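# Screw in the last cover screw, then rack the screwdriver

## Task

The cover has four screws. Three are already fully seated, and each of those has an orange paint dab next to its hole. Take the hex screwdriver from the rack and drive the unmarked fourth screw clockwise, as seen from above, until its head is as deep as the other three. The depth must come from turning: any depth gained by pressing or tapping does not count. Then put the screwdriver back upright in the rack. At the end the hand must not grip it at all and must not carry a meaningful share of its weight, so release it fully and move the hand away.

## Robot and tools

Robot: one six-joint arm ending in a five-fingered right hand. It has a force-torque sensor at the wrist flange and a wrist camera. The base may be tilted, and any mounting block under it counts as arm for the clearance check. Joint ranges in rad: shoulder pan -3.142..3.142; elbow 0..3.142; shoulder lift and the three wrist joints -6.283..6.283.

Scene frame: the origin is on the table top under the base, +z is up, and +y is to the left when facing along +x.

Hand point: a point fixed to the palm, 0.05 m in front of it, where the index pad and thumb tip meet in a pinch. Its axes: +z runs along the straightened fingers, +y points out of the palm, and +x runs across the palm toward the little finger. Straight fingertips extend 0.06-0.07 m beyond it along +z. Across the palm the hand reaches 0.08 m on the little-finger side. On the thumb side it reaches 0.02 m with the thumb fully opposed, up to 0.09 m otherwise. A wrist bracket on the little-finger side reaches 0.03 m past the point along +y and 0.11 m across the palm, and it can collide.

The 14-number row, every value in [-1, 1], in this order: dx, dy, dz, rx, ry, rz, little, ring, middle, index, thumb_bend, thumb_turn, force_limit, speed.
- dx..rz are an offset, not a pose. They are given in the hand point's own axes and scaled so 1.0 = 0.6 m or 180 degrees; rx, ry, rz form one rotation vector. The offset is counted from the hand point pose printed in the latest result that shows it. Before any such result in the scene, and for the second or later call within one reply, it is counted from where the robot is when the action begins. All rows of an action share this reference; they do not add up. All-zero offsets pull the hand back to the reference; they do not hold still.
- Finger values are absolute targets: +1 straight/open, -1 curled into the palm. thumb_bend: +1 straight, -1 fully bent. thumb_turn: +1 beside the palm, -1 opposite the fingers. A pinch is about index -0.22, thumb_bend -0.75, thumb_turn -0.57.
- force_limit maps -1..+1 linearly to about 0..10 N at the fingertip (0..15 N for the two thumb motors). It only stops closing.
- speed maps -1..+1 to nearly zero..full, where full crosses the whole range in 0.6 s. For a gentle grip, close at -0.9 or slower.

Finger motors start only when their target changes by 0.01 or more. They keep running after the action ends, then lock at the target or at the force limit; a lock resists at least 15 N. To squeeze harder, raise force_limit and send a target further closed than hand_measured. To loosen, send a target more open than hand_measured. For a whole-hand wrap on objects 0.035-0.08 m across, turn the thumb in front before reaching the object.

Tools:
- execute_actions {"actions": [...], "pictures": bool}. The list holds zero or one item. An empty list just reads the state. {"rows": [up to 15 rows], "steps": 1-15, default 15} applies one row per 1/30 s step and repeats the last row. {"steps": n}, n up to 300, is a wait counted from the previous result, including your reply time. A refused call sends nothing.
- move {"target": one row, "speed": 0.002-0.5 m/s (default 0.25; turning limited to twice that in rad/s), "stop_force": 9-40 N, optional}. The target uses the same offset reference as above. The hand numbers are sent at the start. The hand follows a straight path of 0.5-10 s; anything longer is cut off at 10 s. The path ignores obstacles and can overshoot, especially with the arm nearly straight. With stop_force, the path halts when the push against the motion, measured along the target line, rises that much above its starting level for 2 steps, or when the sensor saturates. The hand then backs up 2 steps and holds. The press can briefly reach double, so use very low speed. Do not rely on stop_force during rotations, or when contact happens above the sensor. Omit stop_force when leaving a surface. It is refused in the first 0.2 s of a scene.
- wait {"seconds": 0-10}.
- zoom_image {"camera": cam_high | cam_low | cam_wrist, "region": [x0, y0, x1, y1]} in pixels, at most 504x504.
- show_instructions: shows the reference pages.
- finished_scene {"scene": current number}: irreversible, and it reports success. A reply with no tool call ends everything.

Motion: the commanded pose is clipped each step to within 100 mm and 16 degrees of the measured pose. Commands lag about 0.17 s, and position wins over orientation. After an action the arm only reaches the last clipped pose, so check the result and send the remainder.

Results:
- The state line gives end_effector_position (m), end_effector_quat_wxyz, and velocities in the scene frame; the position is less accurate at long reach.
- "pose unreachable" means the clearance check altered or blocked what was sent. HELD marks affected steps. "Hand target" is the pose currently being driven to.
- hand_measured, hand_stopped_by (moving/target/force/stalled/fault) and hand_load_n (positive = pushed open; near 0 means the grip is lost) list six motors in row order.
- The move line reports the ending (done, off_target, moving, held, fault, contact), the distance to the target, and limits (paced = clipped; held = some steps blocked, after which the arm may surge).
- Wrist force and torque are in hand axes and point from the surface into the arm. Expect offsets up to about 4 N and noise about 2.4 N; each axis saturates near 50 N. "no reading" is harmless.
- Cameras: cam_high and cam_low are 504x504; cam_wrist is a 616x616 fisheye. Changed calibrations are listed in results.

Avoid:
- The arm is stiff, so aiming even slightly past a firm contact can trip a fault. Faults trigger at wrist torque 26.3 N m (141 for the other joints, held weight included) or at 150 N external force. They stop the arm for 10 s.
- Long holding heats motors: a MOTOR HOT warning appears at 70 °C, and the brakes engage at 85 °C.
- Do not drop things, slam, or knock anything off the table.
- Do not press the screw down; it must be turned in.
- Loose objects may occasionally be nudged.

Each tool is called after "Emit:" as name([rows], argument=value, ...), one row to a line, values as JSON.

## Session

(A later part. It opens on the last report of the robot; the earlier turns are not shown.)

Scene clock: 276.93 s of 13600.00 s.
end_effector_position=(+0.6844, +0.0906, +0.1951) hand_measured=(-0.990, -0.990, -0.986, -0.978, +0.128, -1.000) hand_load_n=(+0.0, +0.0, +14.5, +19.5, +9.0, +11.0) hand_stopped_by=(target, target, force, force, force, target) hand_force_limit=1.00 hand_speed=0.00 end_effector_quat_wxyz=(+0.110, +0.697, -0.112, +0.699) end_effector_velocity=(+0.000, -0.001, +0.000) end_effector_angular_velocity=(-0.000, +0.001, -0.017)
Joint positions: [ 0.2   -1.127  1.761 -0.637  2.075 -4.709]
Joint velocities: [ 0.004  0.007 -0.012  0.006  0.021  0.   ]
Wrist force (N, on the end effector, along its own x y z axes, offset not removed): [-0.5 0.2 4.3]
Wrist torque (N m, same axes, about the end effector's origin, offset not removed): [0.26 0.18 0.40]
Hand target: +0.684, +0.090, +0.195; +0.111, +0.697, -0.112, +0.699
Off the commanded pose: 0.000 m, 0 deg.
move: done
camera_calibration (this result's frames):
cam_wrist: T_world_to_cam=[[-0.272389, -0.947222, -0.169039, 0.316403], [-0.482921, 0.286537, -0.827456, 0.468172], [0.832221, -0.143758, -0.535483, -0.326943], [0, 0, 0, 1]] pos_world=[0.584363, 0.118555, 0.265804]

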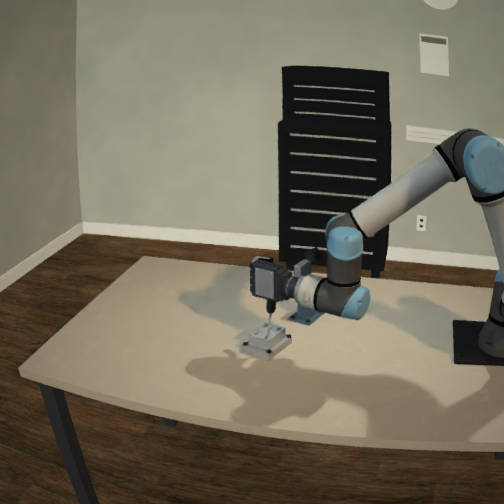

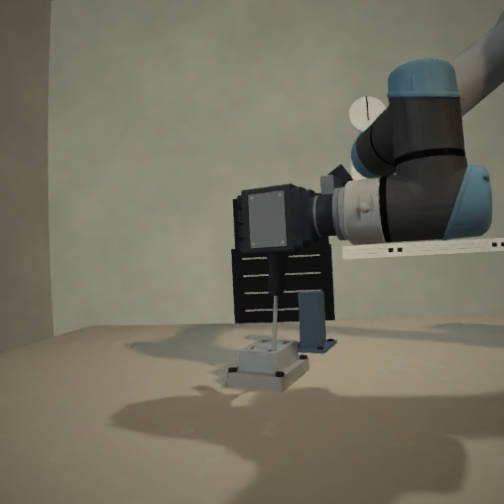

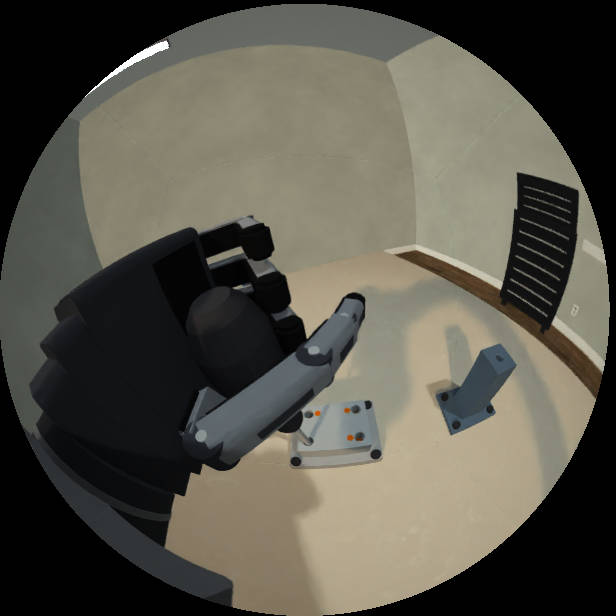

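Emit:
execute_actions([
  {"rows":[[0,0,0,0,0,0,0.2,0.2,0.2,0.2,0.6,-1,1,0.7]],"steps":13},
], pictures=false)

Emit:
move(target=[0,-0.0810,0.0172,0.3333,0,0,0.2,0.2,0.2,0.2,0.6,-1,1,0.5], speed=0.4)

Emit:
execute_actions([
  {"rows":[[0,0,0,0,0,0,-0.99,-0.99,-0.99,-0.99,0.6,-1,1,0.6]],"steps":15},
], pictures=false)

Emit:
execute_actions([
  {"rows":[[0,0,0,0,0,0,-0.99,-0.99,-0.99,-0.99,-0.96,-1,1,0.1]],"steps":15},
], pictures=false)

Emit:
move(target=[-0.0002,0.0235,-0.0358,-0.1667,0,0,-0.99,-0.99,-0.99,-0.99,-0.96,-1,1,0], speed=0.4)

Emit:
move(target=[-0.0002,0.0235,-0.0358,-0.1667,0,0,-0.99,-0.99,-0.99,-0.99,-0.96,-1,1,0], speed=0.4)

Emit:
execute_actions([
  {"rows":[[0,0,0,0,0,0,0.2,0.2,0.2,0.2,0.6,-1,1,0.7]],"steps":13},
], pictures=false)

Emit:
move(target=[0,-0.0810,0.0172,0.3333,0,0,0.2,0.2,0.2,0.2,0.6,-1,1,0.5], speed=0.4)

Emit:
execute_actions([
  {"rows":[[0,0,0,0,0,0,-0.99,-0.99,-0.99,-0.99,0.6,-1,1,0.6]],"steps":15},
], pictures=false)

Emit:
execute_actions([
  {"rows":[[0,0,0,0,0,0,-0.99,-0.99,-0.99,-0.99,-0.96,-1,1,0.1]],"steps":15},
], pictures=false)

Emit:
move(target=[-0.0002,0.0235,-0.0358,-0.1667,0,0,-0.99,-0.99,-0.99,-0.99,-0.96,-1,1,0], speed=0.4)

Emit:
move(target=[-0.0002,0.0235,-0.0358,-0.1667,0,0,-0.99,-0.99,-0.99,-0.99,-0.96,-1,1,0], speed=0.4)

Emit:
zoom_image(camera="cam_low", region=[250,260,300,360])

Scene clock: 281.20 s of 13600.00 s.
end_effector_position=(+0.6844, +0.0907, +0.1951) hand_measured=(-0.056, -0.056, -0.052, -0.046, +0.600, -1.000) hand_load_n=(+0.0, +0.5, +0.5, +0.5, +0.0, +0.0) hand_stopped_by=(moving, moving, moving, moving, moving, target) hand_force_limit=1.00 hand_speed=0.70 end_effector_quat_wxyz=(+0.110, +0.697, -0.112, +0.699) end_effector_velocity=(-0.000, -0.000, +0.000) end_effector_angular_velocity=(-0.002, +0.001, +0.001)
Joint positions: [ 0.2   -1.127  1.76  -0.637  2.075 -4.709]
Joint velocities: [-0.001 -0.001  0.001  0.001 -0.001 -0.002]
Wrist force (N, on the end effector, along its own x y z axes, offset not removed): [-0.3 1.5 2.6]
Wrist torque (N m, same axes, about the end effector's origin, offset not removed): [0.12 0.00 0.05]
Hand target: +0.684, +0.091, +0.195; +0.110, +0.697, -0.112, +0.699
Off the commanded pose: 0.000 m, 0 deg.
Steps of this call (steps 1 to 90: nothing new was sent; then 0.83 s passed at rest; steps 91 to 103: all 13 steps of this action). Readings (end_effector_position | what the end effector reports):
91: (+0.6845, +0.0905, +0.1951) | hand_measured=(-0.990, -0.990, -0.986, -0.978, +0.128, -1.000) hand_load_n=(+0.0, +0.0, +14.5, +19.5, +9.0, +11.0) hand_stopped_by=(moving, moving, moving, moving, moving, target) hand_force_limit=1.00 hand_speed=0.70
92: (+0.6845, +0.0905, +0.1951) | hand_measured=(-0.990, -0.990, -0.986, -0.978, +0.128, -1.000) hand_load_n=(+0.0, +0.0, +14.5, +19.5, +9.0, +11.0) hand_stopped_by=(moving, moving, moving, moving, moving, target) hand_force_limit=1.00 hand_speed=0.70
94: (+0.6845, +0.0907, +0.1952) | hand_measured=(-0.906, -0.906, -0.902, -0.896, +0.174, -1.000) hand_load_n=(+0.0, +0.0, -2.0, +0.0, +1.0, +1.0) hand_stopped_by=(moving, moving, moving, moving, moving, target) hand_force_limit=1.00 hand_speed=0.70
98: (+0.6845, +0.0908, +0.1951) | hand_measured=(-0.528, -0.528, -0.524, -0.518, +0.412, -1.000) hand_load_n=(+0.0, +0.5, +0.5, +0.5, +0.0, +0.0) hand_stopped_by=(moving, moving, moving, moving, moving, target) hand_force_limit=1.00 hand_speed=0.70
103: the state above

Scene clock: 283.53 s of 13600.00 s.
end_effector_position=(+0.7089, +0.1334, +0.1952) hand_measured=(+0.200, +0.200, +0.200, +0.200, +0.600, -1.000) hand_load_n=(+0.0, +0.0, +0.0, +0.0, +0.0, +0.0) hand_stopped_by=(target, target, target, target, target, target) hand_force_limit=1.00 hand_speed=0.50 end_effector_quat_wxyz=(-0.253, +0.660, +0.252, +0.661) end_effector_velocity=(+0.001, +0.001, +0.000) end_effector_angular_velocity=(-0.000, +0.000, +0.017)
Joint positions: [-0.247 -1.195  1.868 -0.681  0.583 -4.705]
Joint velocities: [-0.004  0.005 -0.009  0.005 -0.021  0.   ]
Wrist force (N, on the end effector, along its own x y z axes, offset not removed): [-0.2 2.3 0.7]
Wrist torque (N m, same axes, about the end effector's origin, offset not removed): [0.37 0.05 0.09]
Hand target: +0.709, +0.134, +0.195; -0.253, +0.659, +0.253, +0.661
Off the commanded pose: 0.000 m, 0 deg.
move: done
camera_calibration (this result's frames):
cam_wrist: T_world_to_cam=[[0.682972, -0.71135, -0.165923, -0.345668], [-0.488156, -0.275521, -0.828125, 0.546592], [0.543372, 0.646583, -0.535423, -0.241794], [0, 0, 0, 1]] pos_world=[0.634288, 0.0610463, 0.265831]

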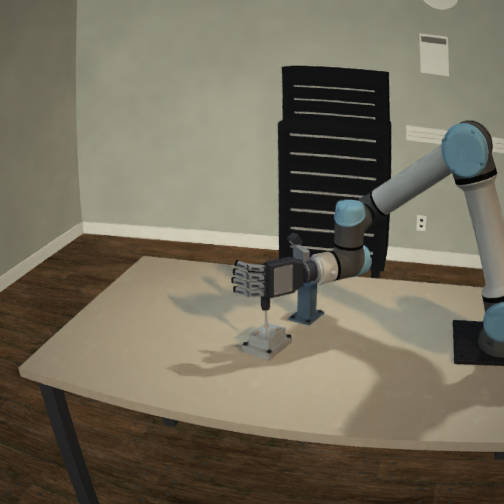

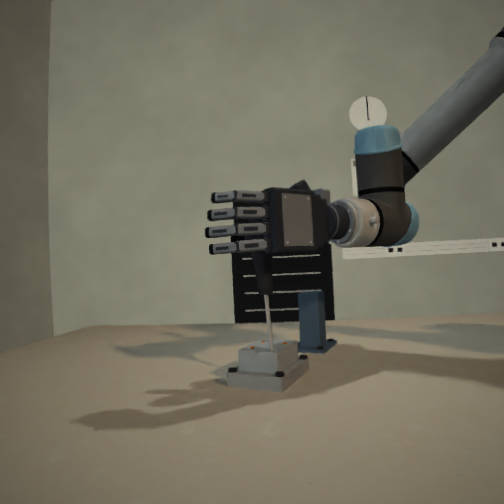

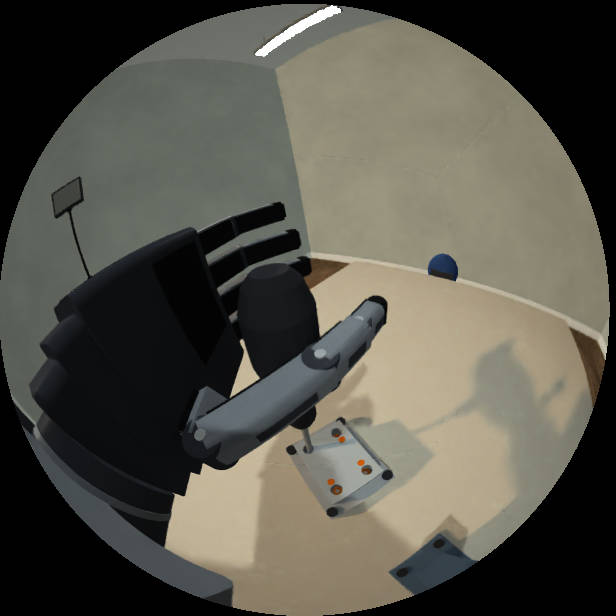

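Scene clock: 284.03 s of 13600.00 s.
end_effector_position=(+0.7090, +0.1333, +0.1952) hand_measured=(-0.858, -0.858, -0.858, -0.858, +0.600, -1.000) hand_load_n=(+0.0, +0.0, +0.0, +0.0, +0.0, +0.0) hand_stopped_by=(moving, moving, moving, moving, target, target) hand_force_limit=1.00 hand_speed=0.60 end_effector_quat_wxyz=(-0.253, +0.659, +0.252, +0.661) end_effector_velocity=(+0.000, +0.000, +0.000) end_effector_angular_velocity=(-0.000, -0.001, +0.001)
Joint positions: [-0.247 -1.195  1.868 -0.681  0.583 -4.705]
Joint velocities: [ 0.001 -0.    -0.    -0.001 -0.    -0.   ]
Wrist force (N, on the end effector, along its own x y z axes, offset not removed): [-0.1 3.0 2.1]
Wrist torque (N m, same axes, about the end effector's origin, offset not removed): [0.46 -0.07 0.15]
Hand target: +0.709, +0.133, +0.195; -0.253, +0.660, +0.252, +0.661
Off the commanded pose: 0.000 m, 0 deg.
Steps of this call (steps 1 to 15: all 15 steps of this action). Readings (end_effector_position | what the end effector reports):
1: (+0.7089, +0.1334, +0.1952) | hand_measured=(+0.200, +0.200, +0.200, +0.200, +0.600, -1.000) hand_load_n=(+0.0, +0.0, +0.0, +0.0, +0.0, +0.0) hand_stopped_by=(moving, moving, moving, moving, target, target) hand_force_limit=1.00 hand_speed=0.60
2: (+0.7089, +0.1334, +0.1952) | hand_measured=(+0.200, +0.200, +0.200, +0.200, +0.600, -1.000) hand_load_n=(+0.0, +0.0, +0.0, +0.0, +0.0, +0.0) hand_stopped_by=(moving, moving, moving, moving, target, target) hand_force_limit=1.00 hand_speed=0.60
4: (+0.7089, +0.1334, +0.1952) | hand_measured=(+0.120, +0.120, +0.120, +0.120, +0.600, -1.000) hand_load_n=(+0.0, -0.5, -0.5, -0.5, +0.0, +0.0) hand_stopped_by=(moving, moving, moving, moving, target, target) hand_force_limit=1.00 hand_speed=0.60
8: (+0.7089, +0.1333, +0.1952) | hand_measured=(-0.236, -0.236, -0.236, -0.236, +0.600, -1.000) hand_load_n=(+0.0, -0.5, -0.5, -0.5, +0.0, +0.0) hand_stopped_by=(moving, moving, moving, moving, target, target) hand_force_limit=1.00 hand_speed=0.60
15: the state above

Scene clock: 284.53 s of 13600.00 s.
end_effector_position=(+0.7090, +0.1333, +0.1952) hand_measured=(-0.990, -0.990, -0.986, -0.982, +0.154, -1.000) hand_load_n=(+0.0, +0.0, +14.0, +15.0, +12.0, +2.5) hand_stopped_by=(target, target, force, force, moving, target) hand_force_limit=1.00 hand_speed=0.10 end_effector_quat_wxyz=(-0.253, +0.659, +0.252, +0.661) end_effector_velocity=(-0.000, +0.000, -0.000) end_effector_angular_velocity=(+0.000, +0.000, +0.001)
Joint positions: [-0.247 -1.195  1.868 -0.681  0.583 -4.705]
Joint velocities: [ 0.     0.     0.001 -0.    -0.001 -0.   ]
Wrist force (N, on the end effector, along its own x y z axes, offset not removed): [1.5 4.0 0.8]
Wrist torque (N m, same axes, about the end effector's origin, offset not removed): [0.48 -0.20 -0.05]
Hand target: +0.709, +0.133, +0.195; -0.253, +0.659, +0.252, +0.661
Off the commanded pose: 0.000 m, 0 deg.
Steps of this call (steps 1 to 15: all 15 steps of this action). Readings (end_effector_position | what the end effector reports):
1: (+0.7090, +0.1333, +0.1952) | hand_measured=(-0.946, -0.946, -0.946, -0.946, +0.600, -1.000) hand_load_n=(+0.0, +0.0, +0.0, +2.0, +0.0, +0.0) hand_stopped_by=(moving, moving, moving, moving, moving, target) hand_force_limit=1.00 hand_speed=0.10
2: (+0.7090, +0.1333, +0.1952) | hand_measured=(-0.986, -0.986, -0.984, -0.984, +0.600, -1.000) hand_load_n=(+0.0, +0.0, +9.5, +11.0, +1.5, +0.5) hand_stopped_by=(moving, moving, moving, force, moving, target) hand_force_limit=1.00 hand_speed=0.10
4: (+0.7090, +0.1333, +0.1952) | hand_measured=(-0.990, -0.990, -0.986, -0.982, +0.568, -1.000) hand_load_n=(+0.0, +0.0, +10.0, +10.0, +2.5, +1.0) hand_stopped_by=(moving, moving, force, force, moving, target) hand_force_limit=1.00 hand_speed=0.10
8: (+0.7090, +0.1333, +0.1952) | hand_measured=(-0.990, -0.990, -0.986, -0.982, +0.418, -1.000) hand_load_n=(+0.0, +0.0, +10.0, +10.5, +7.0, +2.0) hand_stopped_by=(target, target, force, force, moving, target) hand_force_limit=1.00 hand_speed=0.10
15: the state above

Scene clock: 286.17 s of 13600.00 s.
end_effector_position=(+0.7024, +0.1086, +0.1951) hand_measured=(-0.990, -0.990, -0.986, -0.980, +0.090, -1.000) hand_load_n=(+0.0, +0.0, +15.5, +20.0, +11.5, +6.5) hand_stopped_by=(target, target, force, force, force, target) hand_force_limit=1.00 hand_speed=0.00 end_effector_quat_wxyz=(-0.074, +0.702, +0.073, +0.704) end_effector_velocity=(+0.001, -0.001, +0.000) end_effector_angular_velocity=(-0.001, +0.000, -0.015)
Joint positions: [-0.03  -1.24   1.934 -0.699  1.321 -4.709]
Joint velocities: [ 0.008  0.003 -0.005  0.002  0.023 -0.001]
Wrist force (N, on the end effector, along its own x y z axes, offset not removed): [11.2 1.8 2.3]
Wrist torque (N m, same axes, about the end effector's origin, offset not removed): [0.68 -0.40 0.54]
Hand target: +0.703, +0.109, +0.195; -0.073, +0.702, +0.072, +0.704
Off the commanded pose: 0.000 m, 0 deg.
move: done
camera_calibration (this result's frames):
cam_wrist: T_world_to_cam=[[0.237574, -0.956799, -0.167614, -0.0190462], [-0.560512, 0.00589743, -0.828125, 0.55688], [0.793338, 0.290691, -0.534896, -0.359313], [0, 0, 0, 1]] pos_world=[0.601719, 0.0829414, 0.265779]

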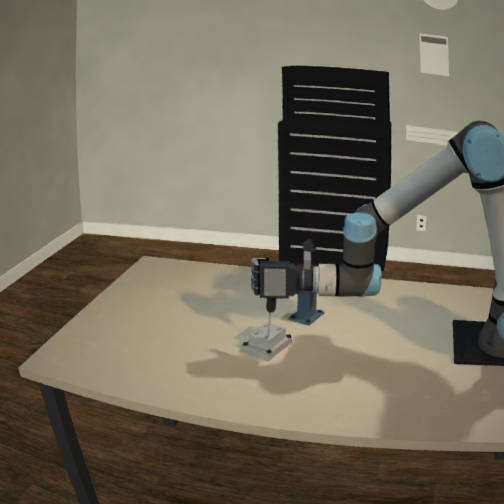

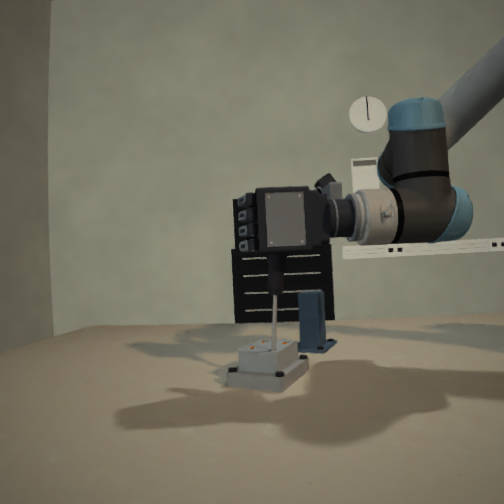

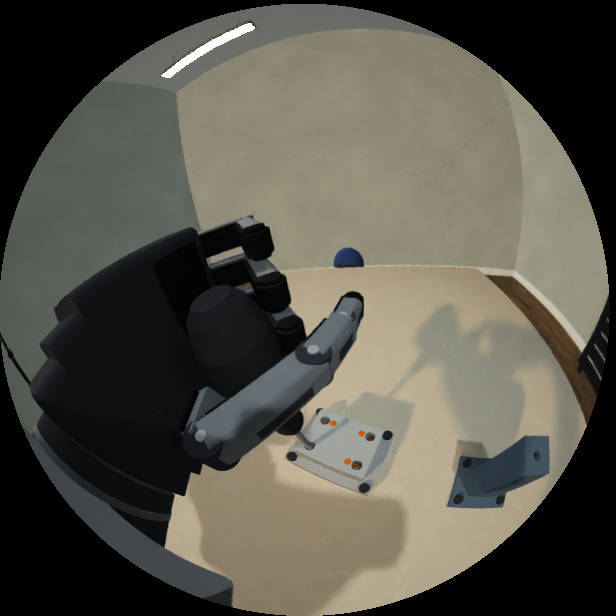

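Scene clock: 287.53 s of 13600.00 s.
end_effector_position=(+0.6844, +0.0905, +0.1949) hand_measured=(-0.990, -0.990, -0.986, -0.978, +0.090, -1.000) hand_load_n=(+0.0, +0.0, +12.0, +16.0, +15.5, +11.5) hand_stopped_by=(target, target, force, force, force, target) hand_force_limit=1.00 hand_speed=0.00 end_effector_quat_wxyz=(+0.109, +0.697, -0.111, +0.699) end_effector_velocity=(+0.000, -0.001, -0.000) end_effector_angular_velocity=(-0.000, +0.002, -0.017)
Joint positions: [ 0.199 -1.127  1.762 -0.638  2.072 -4.709]
Joint velocities: [ 0.004  0.007 -0.012  0.006  0.021  0.   ]
Wrist force (N, on the end effector, along its own x y z axes, offset not removed): [-1.6 2.4 2.9]
Wrist torque (N m, same axes, about the end effector's origin, offset not removed): [1.97 0.38 0.19]
Hand target: +0.684, +0.090, +0.195; +0.110, +0.697, -0.112, +0.699
Off the commanded pose: 0.000 m, 0 deg.
move: done
camera_calibration (this result's frames):
cam_wrist: T_world_to_cam=[[-0.270804, -0.947657, -0.169148, 0.315272], [-0.483193, 0.285789, -0.827556, 0.468327], [0.83258, -0.142375, -0.535294, -0.327471], [0, 0, 0, 1]] pos_world=[0.584315, 0.118304, 0.265602]

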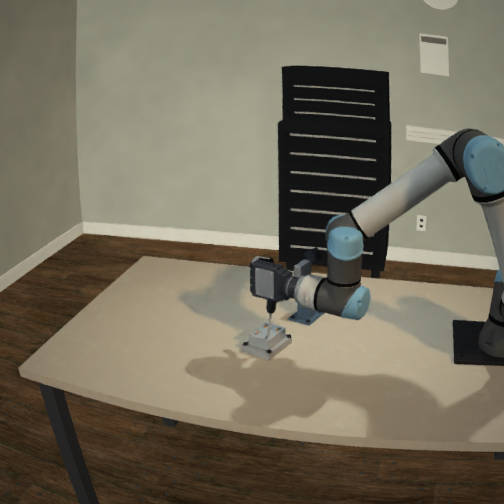

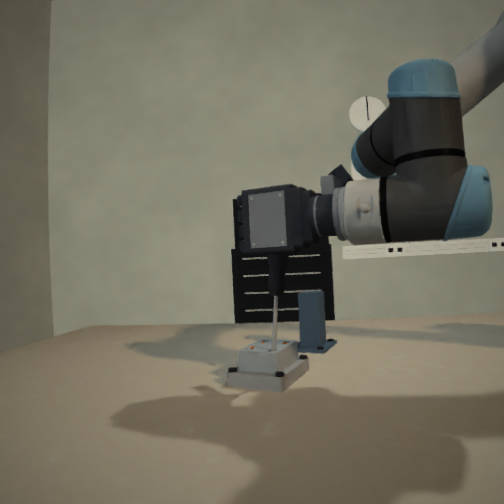

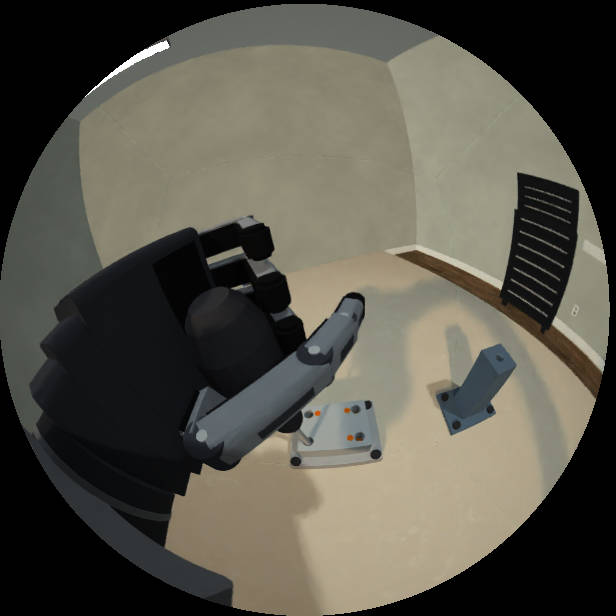

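Scene clock: 287.97 s of 13600.00 s.
end_effector_position=(+0.6845, +0.0906, +0.1950) hand_measured=(-0.056, -0.056, -0.052, -0.048, +0.600, -1.000) hand_load_n=(+0.0, +0.5, +0.5, +0.5, +0.0, +0.0) hand_stopped_by=(moving, moving, moving, moving, moving, target) hand_force_limit=1.00 hand_speed=0.70 end_effector_quat_wxyz=(+0.109, +0.697, -0.111, +0.700) end_effector_velocity=(-0.000, -0.000, -0.001) end_effector_angular_velocity=(-0.000, +0.002, +0.001)
Joint positions: [ 0.199 -1.127  1.762 -0.638  2.073 -4.709]
Joint velocities: [-0.    -0.     0.001  0.002 -0.001 -0.   ]
Wrist force (N, on the end effector, along its own x y z axes, offset not removed): [-0.6 2.0 0.7]
Wrist torque (N m, same axes, about the end effector's origin, offset not removed): [0.30 0.10 0.04]
Hand target: +0.684, +0.091, +0.195; +0.109, +0.697, -0.111, +0.699
Off the commanded pose: 0.000 m, 0 deg.
Steps of this call (steps 1 to 13: all 13 steps of this action). Readings (end_effector_position | what the end effector reports):
1: (+0.6844, +0.0905, +0.1949) | hand_measured=(-0.990, -0.990, -0.986, -0.978, +0.090, -1.000) hand_load_n=(+0.0, +0.0, +12.0, +16.0, +15.5, +11.5) hand_stopped_by=(moving, moving, moving, moving, moving, target) hand_force_limit=1.00 hand_speed=0.70
2: (+0.6844, +0.0905, +0.1949) | hand_measured=(-0.990, -0.990, -0.986, -0.978, +0.090, -1.000) hand_load_n=(+0.0, +0.0, +12.0, +16.0, +15.5, +11.5) hand_stopped_by=(moving, moving, moving, moving, moving, target) hand_force_limit=1.00 hand_speed=0.70
4: (+0.6844, +0.0905, +0.1949) | hand_measured=(-0.906, -0.906, -0.902, -0.898, +0.142, -1.000) hand_load_n=(+0.0, +0.0, +0.0, +0.0, +10.5, +8.0) hand_stopped_by=(moving, moving, moving, moving, moving, target) hand_force_limit=1.00 hand_speed=0.70
8: (+0.6845, +0.0906, +0.1949) | hand_measured=(-0.528, -0.528, -0.524, -0.520, +0.374, -1.000) hand_load_n=(+0.0, +0.5, +0.5, +0.5, +0.0, +0.0) hand_stopped_by=(moving, moving, moving, moving, moving, target) hand_force_limit=1.00 hand_speed=0.70
13: the state above

Scene clock: 290.30 s of 13600.00 s.
end_effector_position=(+0.7088, +0.1334, +0.1950) hand_measured=(+0.200, +0.200, +0.200, +0.200, +0.600, -1.000) hand_load_n=(+0.0, +0.0, +0.0, +0.0, +0.0, +0.0) hand_stopped_by=(target, target, target, target, target, target) hand_force_limit=1.00 hand_speed=0.50 end_effector_quat_wxyz=(-0.253, +0.659, +0.253, +0.661) end_effector_velocity=(+0.001, +0.000, -0.001) end_effector_angular_velocity=(+0.000, +0.002, +0.015)
Joint positions: [-0.248 -1.195  1.868 -0.682  0.581 -4.705]
Joint velocities: [-0.005  0.006 -0.008  0.005 -0.02   0.   ]
Wrist force (N, on the end effector, along its own x y z axes, offset not removed): [0.5 2.2 1.4]
Wrist torque (N m, same axes, about the end effector's origin, offset not removed): [0.35 -0.10 0.07]
Hand target: +0.709, +0.134, +0.195; -0.254, +0.659, +0.254, +0.661
Off the commanded pose: 0.000 m, 0 deg.
move: done
camera_calibration (this result's frames):
cam_wrist: T_world_to_cam=[[0.684254, -0.710151, -0.165777, -0.34673], [-0.487459, -0.276334, -0.828265, 0.546084], [0.542384, 0.647554, -0.535252, -0.241329], [0, 0, 0, 1]] pos_world=[0.634338, 0.0609449, 0.265651]

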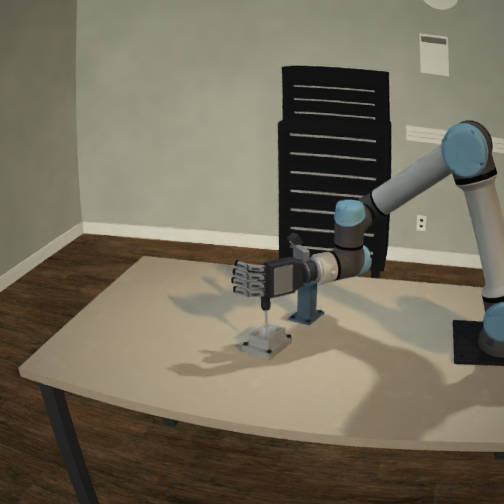

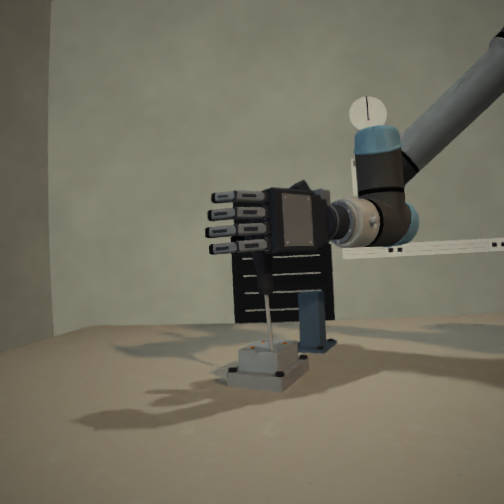

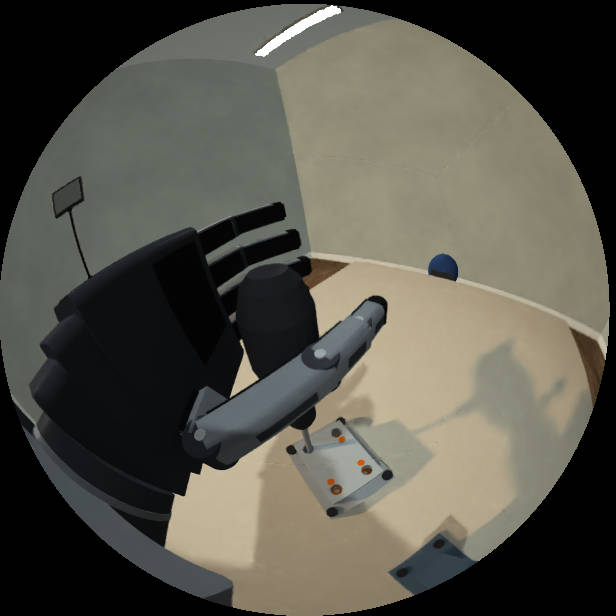

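Scene clock: 290.80 s of 13600.00 s.
end_effector_position=(+0.7089, +0.1333, +0.1951) hand_measured=(-0.858, -0.858, -0.858, -0.858, +0.600, -1.000) hand_load_n=(+0.0, +0.0, +0.0, +0.0, +0.0, +0.0) hand_stopped_by=(moving, moving, moving, moving, target, target) hand_force_limit=1.00 hand_speed=0.60 end_effector_quat_wxyz=(-0.253, +0.659, +0.253, +0.661) end_effector_velocity=(-0.000, -0.001, -0.000) end_effector_angular_velocity=(+0.000, +0.001, -0.001)
Joint positions: [-0.248 -1.195  1.868 -0.682  0.581 -4.705]
Joint velocities: [-0.001 -0.     0.001  0.     0.001  0.   ]
Wrist force (N, on the end effector, along its own x y z axes, offset not removed): [1.0 1.7 0.7]
Wrist torque (N m, same axes, about the end effector's origin, offset not removed): [0.35 -0.12 0.12]
Hand target: +0.709, +0.133, +0.195; -0.253, +0.659, +0.253, +0.661
Off the commanded pose: 0.000 m, 0 deg.
Steps of this call (steps 1 to 15: all 15 steps of this action). Readings (end_effector_position | what the end effector reports):
1: (+0.7088, +0.1335, +0.1950) | hand_measured=(+0.200, +0.200, +0.200, +0.200, +0.600, -1.000) hand_load_n=(+0.0, +0.0, +0.0, +0.0, +0.0, +0.0) hand_stopped_by=(moving, moving, moving, moving, target, target) hand_force_limit=1.00 hand_speed=0.60
2: (+0.7088, +0.1335, +0.1950) | hand_measured=(+0.200, +0.200, +0.200, +0.200, +0.600, -1.000) hand_load_n=(+0.0, +0.0, +0.0, +0.0, +0.0, +0.0) hand_stopped_by=(moving, moving, moving, moving, target, target) hand_force_limit=1.00 hand_speed=0.60
4: (+0.7088, +0.1335, +0.1950) | hand_measured=(+0.120, +0.120, +0.120, +0.120, +0.600, -1.000) hand_load_n=(+0.0, -0.5, -0.5, -0.5, +0.0, +0.0) hand_stopped_by=(moving, moving, moving, moving, target, target) hand_force_limit=1.00 hand_speed=0.60
8: (+0.7089, +0.1334, +0.1950) | hand_measured=(-0.236, -0.236, -0.236, -0.236, +0.600, -1.000) hand_load_n=(+0.0, -0.5, -0.5, -0.5, +0.0, +0.0) hand_stopped_by=(moving, moving, moving, moving, target, target) hand_force_limit=1.00 hand_speed=0.60
15: the state above

Scene clock: 291.30 s of 13600.00 s.
end_effector_position=(+0.7089, +0.1333, +0.1951) hand_measured=(-0.990, -0.990, -0.986, -0.980, +0.156, -1.000) hand_load_n=(+0.0, +0.0, +12.0, +13.0, +13.5, +3.5) hand_stopped_by=(target, target, force, force, moving, target) hand_force_limit=1.00 hand_speed=0.10 end_effector_quat_wxyz=(-0.253, +0.659, +0.253, +0.661) end_effector_velocity=(-0.000, +0.000, +0.000) end_effector_angular_velocity=(-0.000, -0.001, +0.000)
Joint positions: [-0.248 -1.195  1.868 -0.682  0.581 -4.705]
Joint velocities: [ 0.    -0.     0.    -0.001 -0.    -0.   ]
Wrist force (N, on the end effector, along its own x y z axes, offset not removed): [4.5 3.0 1.4]
Wrist torque (N m, same axes, about the end effector's origin, offset not removed): [0.29 -0.53 -0.05]
Hand target: +0.709, +0.133, +0.195; -0.253, +0.659, +0.253, +0.661
Off the commanded pose: 0.000 m, 0 deg.
Steps of this call (steps 1 to 15: all 15 steps of this action). Readings (end_effector_position | what the end effector reports):
1: (+0.7089, +0.1333, +0.1951) | hand_measured=(-0.946, -0.946, -0.946, -0.946, +0.600, -1.000) hand_load_n=(+0.0, +0.0, +0.5, +3.5, +0.0, +0.0) hand_stopped_by=(moving, moving, moving, moving, moving, target) hand_force_limit=1.00 hand_speed=0.10
2: (+0.7089, +0.1333, +0.1951) | hand_measured=(-0.986, -0.986, -0.984, -0.982, +0.600, -1.000) hand_load_n=(+0.0, +0.0, +9.5, +11.5, +0.0, +0.0) hand_stopped_by=(moving, moving, moving, force, moving, target) hand_force_limit=1.00 hand_speed=0.10
4: (+0.7089, +0.1333, +0.1951) | hand_measured=(-0.990, -0.990, -0.986, -0.982, +0.566, -1.000) hand_load_n=(+0.0, +0.0, +10.0, +11.0, +1.0, +0.5) hand_stopped_by=(moving, moving, force, force, moving, target) hand_force_limit=1.00 hand_speed=0.10
8: (+0.7089, +0.1333, +0.1951) | hand_measured=(-0.990, -0.990, -0.986, -0.982, +0.418, -1.000) hand_load_n=(+0.0, +0.0, +9.5, +10.5, +6.5, +2.0) hand_stopped_by=(target, target, force, force, moving, target) hand_force_limit=1.00 hand_speed=0.10
15: the state above

Scene clock: 292.90 s of 13600.00 s.
end_effector_position=(+0.7024, +0.1086, +0.1950) hand_measured=(-0.990, -0.990, -0.986, -0.980, +0.128, -1.000) hand_load_n=(+0.0, +0.0, +11.0, +14.5, +16.0, +9.0) hand_stopped_by=(target, target, force, force, force, target) hand_force_limit=1.00 hand_speed=0.00 end_effector_quat_wxyz=(-0.075, +0.702, +0.074, +0.704) end_effector_velocity=(+0.001, -0.001, +0.000) end_effector_angular_velocity=(-0.000, +0.000, -0.016)
Joint positions: [-0.031 -1.24   1.935 -0.7    1.319 -4.709]
Joint velocities: [ 0.008  0.003 -0.006  0.002  0.024 -0.001]
Wrist force (N, on the end effector, along its own x y z axes, offset not removed): [12.1 2.4 2.0]
Wrist torque (N m, same axes, about the end effector's origin, offset not removed): [1.81 -0.66 0.50]
Hand target: +0.702, +0.109, +0.195; -0.074, +0.702, +0.073, +0.704
Off the commanded pose: 0.000 m, 0 deg.
move: done
camera_calibration (this result's frames):
cam_wrist: T_world_to_cam=[[0.239286, -0.956377, -0.167586, -0.0203063], [-0.560286, 0.00495663, -0.828284, 0.556724], [0.792983, 0.292092, -0.534659, -0.359338], [0, 0, 0, 1]] pos_world=[0.601733, 0.0827801, 0.265599]

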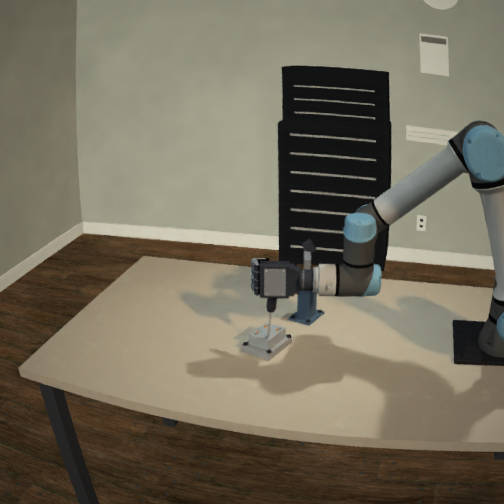

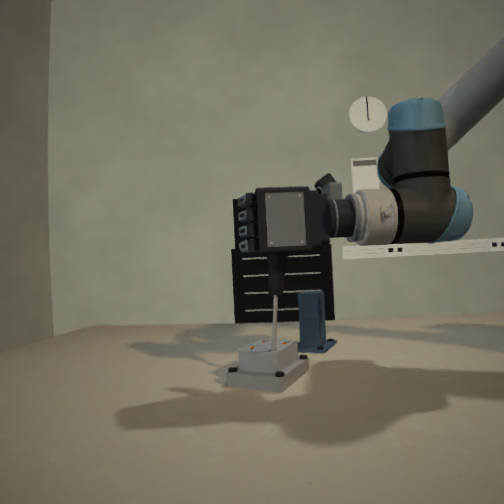

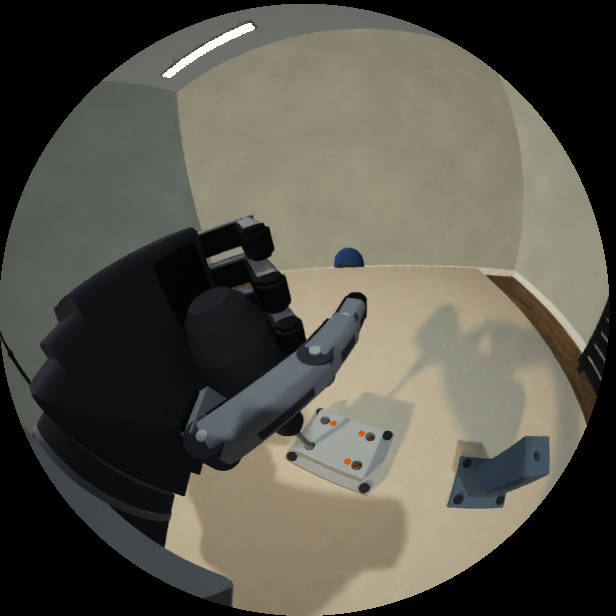

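Scene clock: 294.27 s of 13600.00 s.
end_effector_position=(+0.6844, +0.0905, +0.1948) hand_measured=(-0.990, -0.990, -0.986, -0.980, +0.128, -1.000) hand_load_n=(+0.0, +0.0, +12.0, +17.5, +11.0, +10.5) hand_stopped_by=(target, target, force, force, force, target) hand_force_limit=1.00 hand_speed=0.00 end_effector_quat_wxyz=(+0.109, +0.697, -0.111, +0.700) end_effector_velocity=(+0.000, -0.001, +0.000) end_effector_angular_velocity=(-0.000, +0.001, -0.017)
Joint positions: [ 0.198 -1.128  1.764 -0.639  2.07  -4.709]
Joint velocities: [ 0.005  0.006 -0.011  0.006  0.021  0.   ]
Wrist force (N, on the end effector, along its own x y z axes, offset not removed): [7.1 0.4 1.9]
Wrist torque (N m, same axes, about the end effector's origin, offset not removed): [0.14 -0.06 0.51]
Hand target: +0.684, +0.090, +0.195; +0.109, +0.697, -0.111, +0.700
Off the commanded pose: 0.000 m, 0 deg.
move: done
camera_calibration (this result's frames):
cam_wrist: T_world_to_cam=[[-0.269102, -0.94812, -0.16927, 0.314142], [-0.483447, 0.284984, -0.827685, 0.468489], [0.832984, -0.140899, -0.535056, -0.328028], [0, 0, 0, 1]] pos_world=[0.584269, 0.118114, 0.265423]

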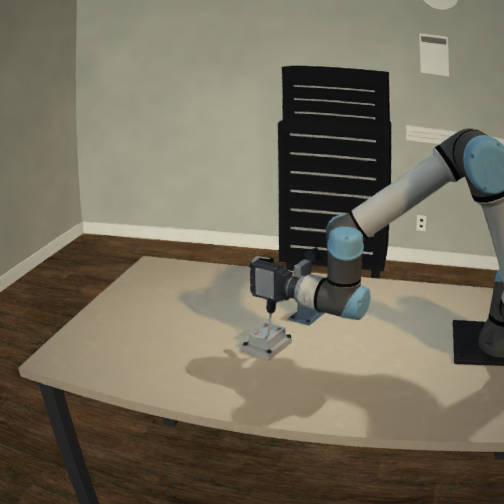

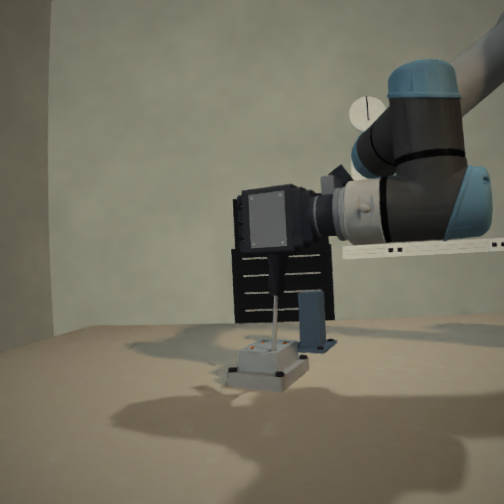

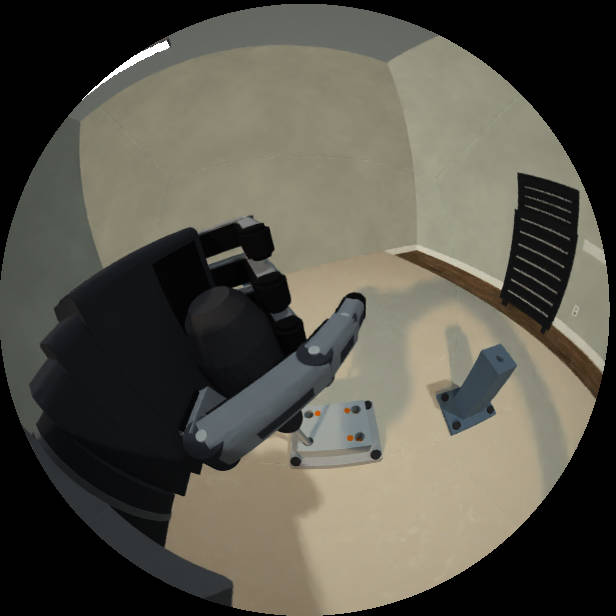

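Region (250, 260, 300, 360) of cam_low's 504x504 image, scaled by 5.040, with more detail than that image has.

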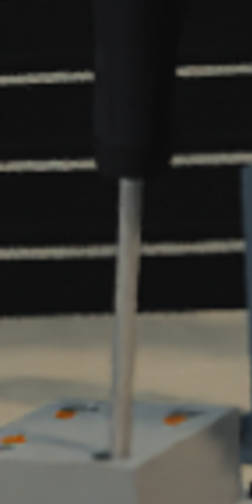

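Emit:
move(target=[0.06,0,0,0,0,0,-0.99,-0.99,-0.99,-0.99,-0.96,-1,1,0], speed=0.03)

Emit:
move(target=[0.11,0,0,0.1,0,0,-0.99,-0.99,-0.99,-0.99,-0.96,-1,1,0], speed=0.15)

Emit:
zoom_image(camera="cam_wrist", region=[260,380,400,500])

Scene clock: 296.77 s of 13600.00 s.
end_effector_position=(+0.6843, +0.0904, +0.2304) hand_measured=(-0.990, -0.990, -0.986, -0.980, +0.128, -1.000) hand_load_n=(+0.0, +0.0, +12.5, +17.0, +11.0, +9.0) hand_stopped_by=(target, target, force, force, force, target) hand_force_limit=1.00 hand_speed=0.00 end_effector_quat_wxyz=(+0.109, +0.697, -0.110, +0.700) end_effector_velocity=(-0.000, -0.000, +0.003) end_effector_angular_velocity=(+0.000, -0.000, -0.001)
Joint positions: [ 0.198 -1.176  1.727 -0.555  2.07  -4.709]
Joint velocities: [-0.    -0.004 -0.003  0.007  0.001 -0.   ]
Wrist force (N, on the end effector, along its own x y z axes, offset not removed): [-1.2 2.7 1.8]
Wrist torque (N m, same axes, about the end effector's origin, offset not removed): [0.36 0.03 0.05]
Hand target: +0.684, +0.090, +0.231; +0.109, +0.697, -0.111, +0.700
Off the commanded pose: 0.000 m, 0 deg.
move: done
camera_calibration (this result's frames):
cam_wrist: T_world_to_cam=[[-0.269114, -0.948128, -0.169207, 0.320094], [-0.48343, 0.284933, -0.827713, 0.497962], [0.83299, -0.14095, -0.535033, -0.30887], [0, 0, 0, 1]] pos_world=[0.584157, 0.11807, 0.301076]

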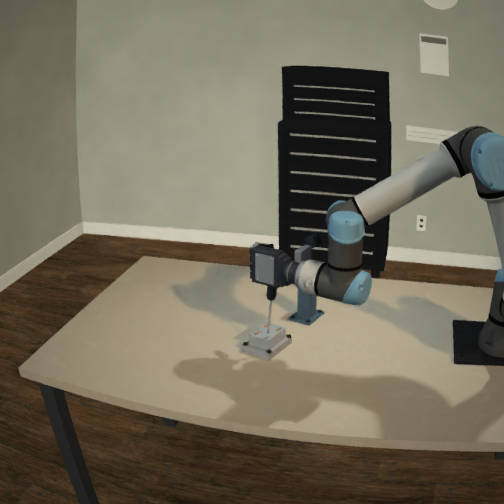

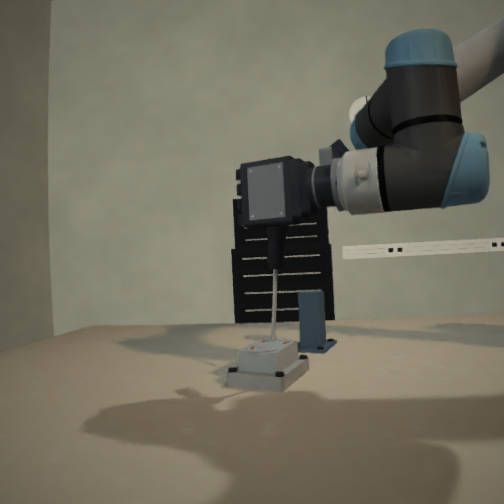

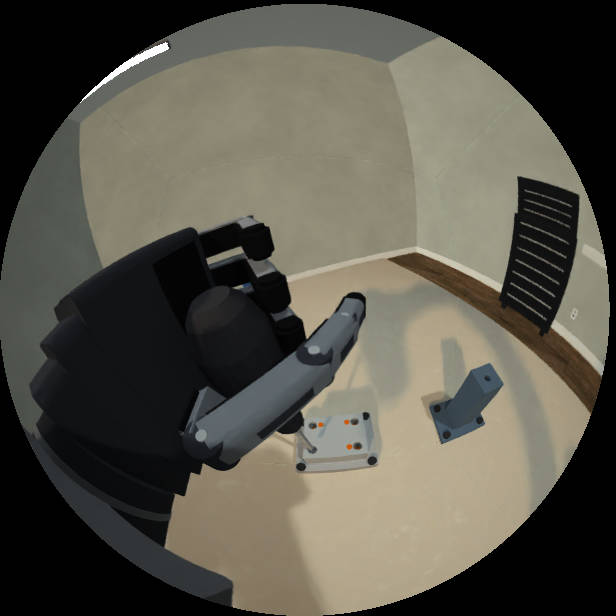

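Scene clock: 298.30 s of 13600.00 s.
end_effector_position=(+0.6840, +0.0904, +0.2961) hand_measured=(-0.990, -0.990, -0.986, -0.980, +0.128, -1.000) hand_load_n=(+0.0, +0.0, +12.5, +17.0, +11.0, +8.5) hand_stopped_by=(target, target, force, force, force, target) hand_force_limit=1.00 hand_speed=0.00 end_effector_quat_wxyz=(-0.001, +0.706, -0.000, +0.708) end_effector_velocity=(+0.000, +0.001, +0.003) end_effector_angular_velocity=(+0.000, -0.000, +0.019)
Joint positions: [ 0.048 -1.376  1.809 -0.438  1.608 -4.709]
Joint velocities: [-0.009 -0.008  0.     0.007 -0.028  0.001]
Wrist force (N, on the end effector, along its own x y z axes, offset not removed): [-1.3 1.2 0.6]
Wrist torque (N m, same axes, about the end effector's origin, offset not removed): [0.24 0.05 0.05]
Hand target: +0.684, +0.090, +0.296; -0.002, +0.706, +0.000, +0.708
Off the commanded pose: 0.000 m, 0 deg.
move: done
camera_calibration (this result's frames):
cam_wrist: T_world_to_cam=[[0.034894, -0.985163, -0.168035, 0.126121], [-0.546975, 0.121894, -0.828227, 0.610516], [0.836421, 0.120811, -0.534606, -0.299595], [0, 0, 0, 1]] pos_world=[0.580124, 0.0860265, 0.366673]

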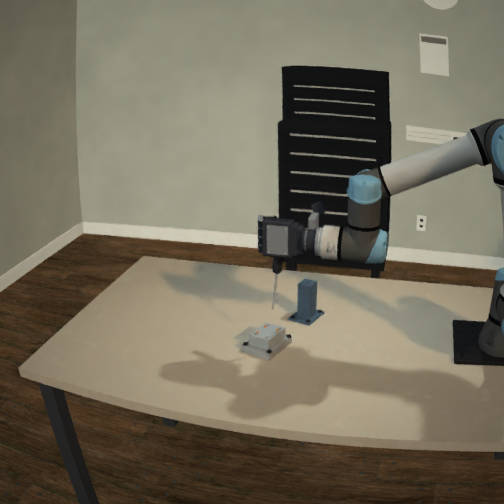

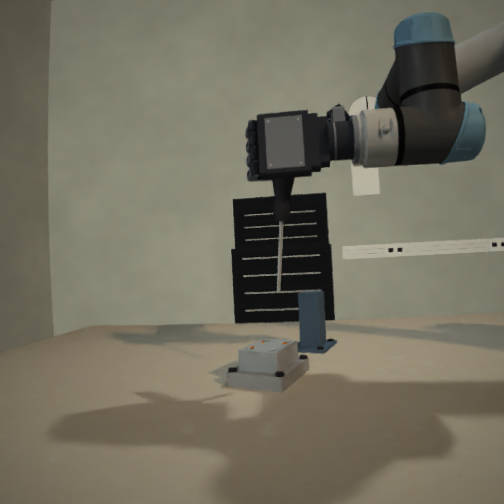

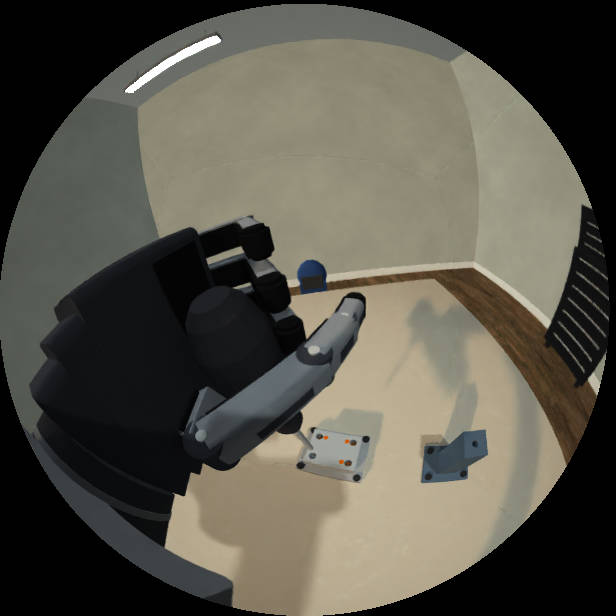

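Region (260, 380, 400, 500) of cam_wrist's 616x616 image, scaled by 3.600, with more detail than that image has; it fills the top 432 rows of this view, and the rest is white.

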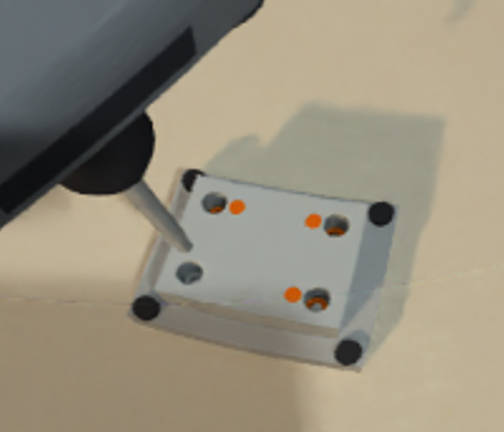

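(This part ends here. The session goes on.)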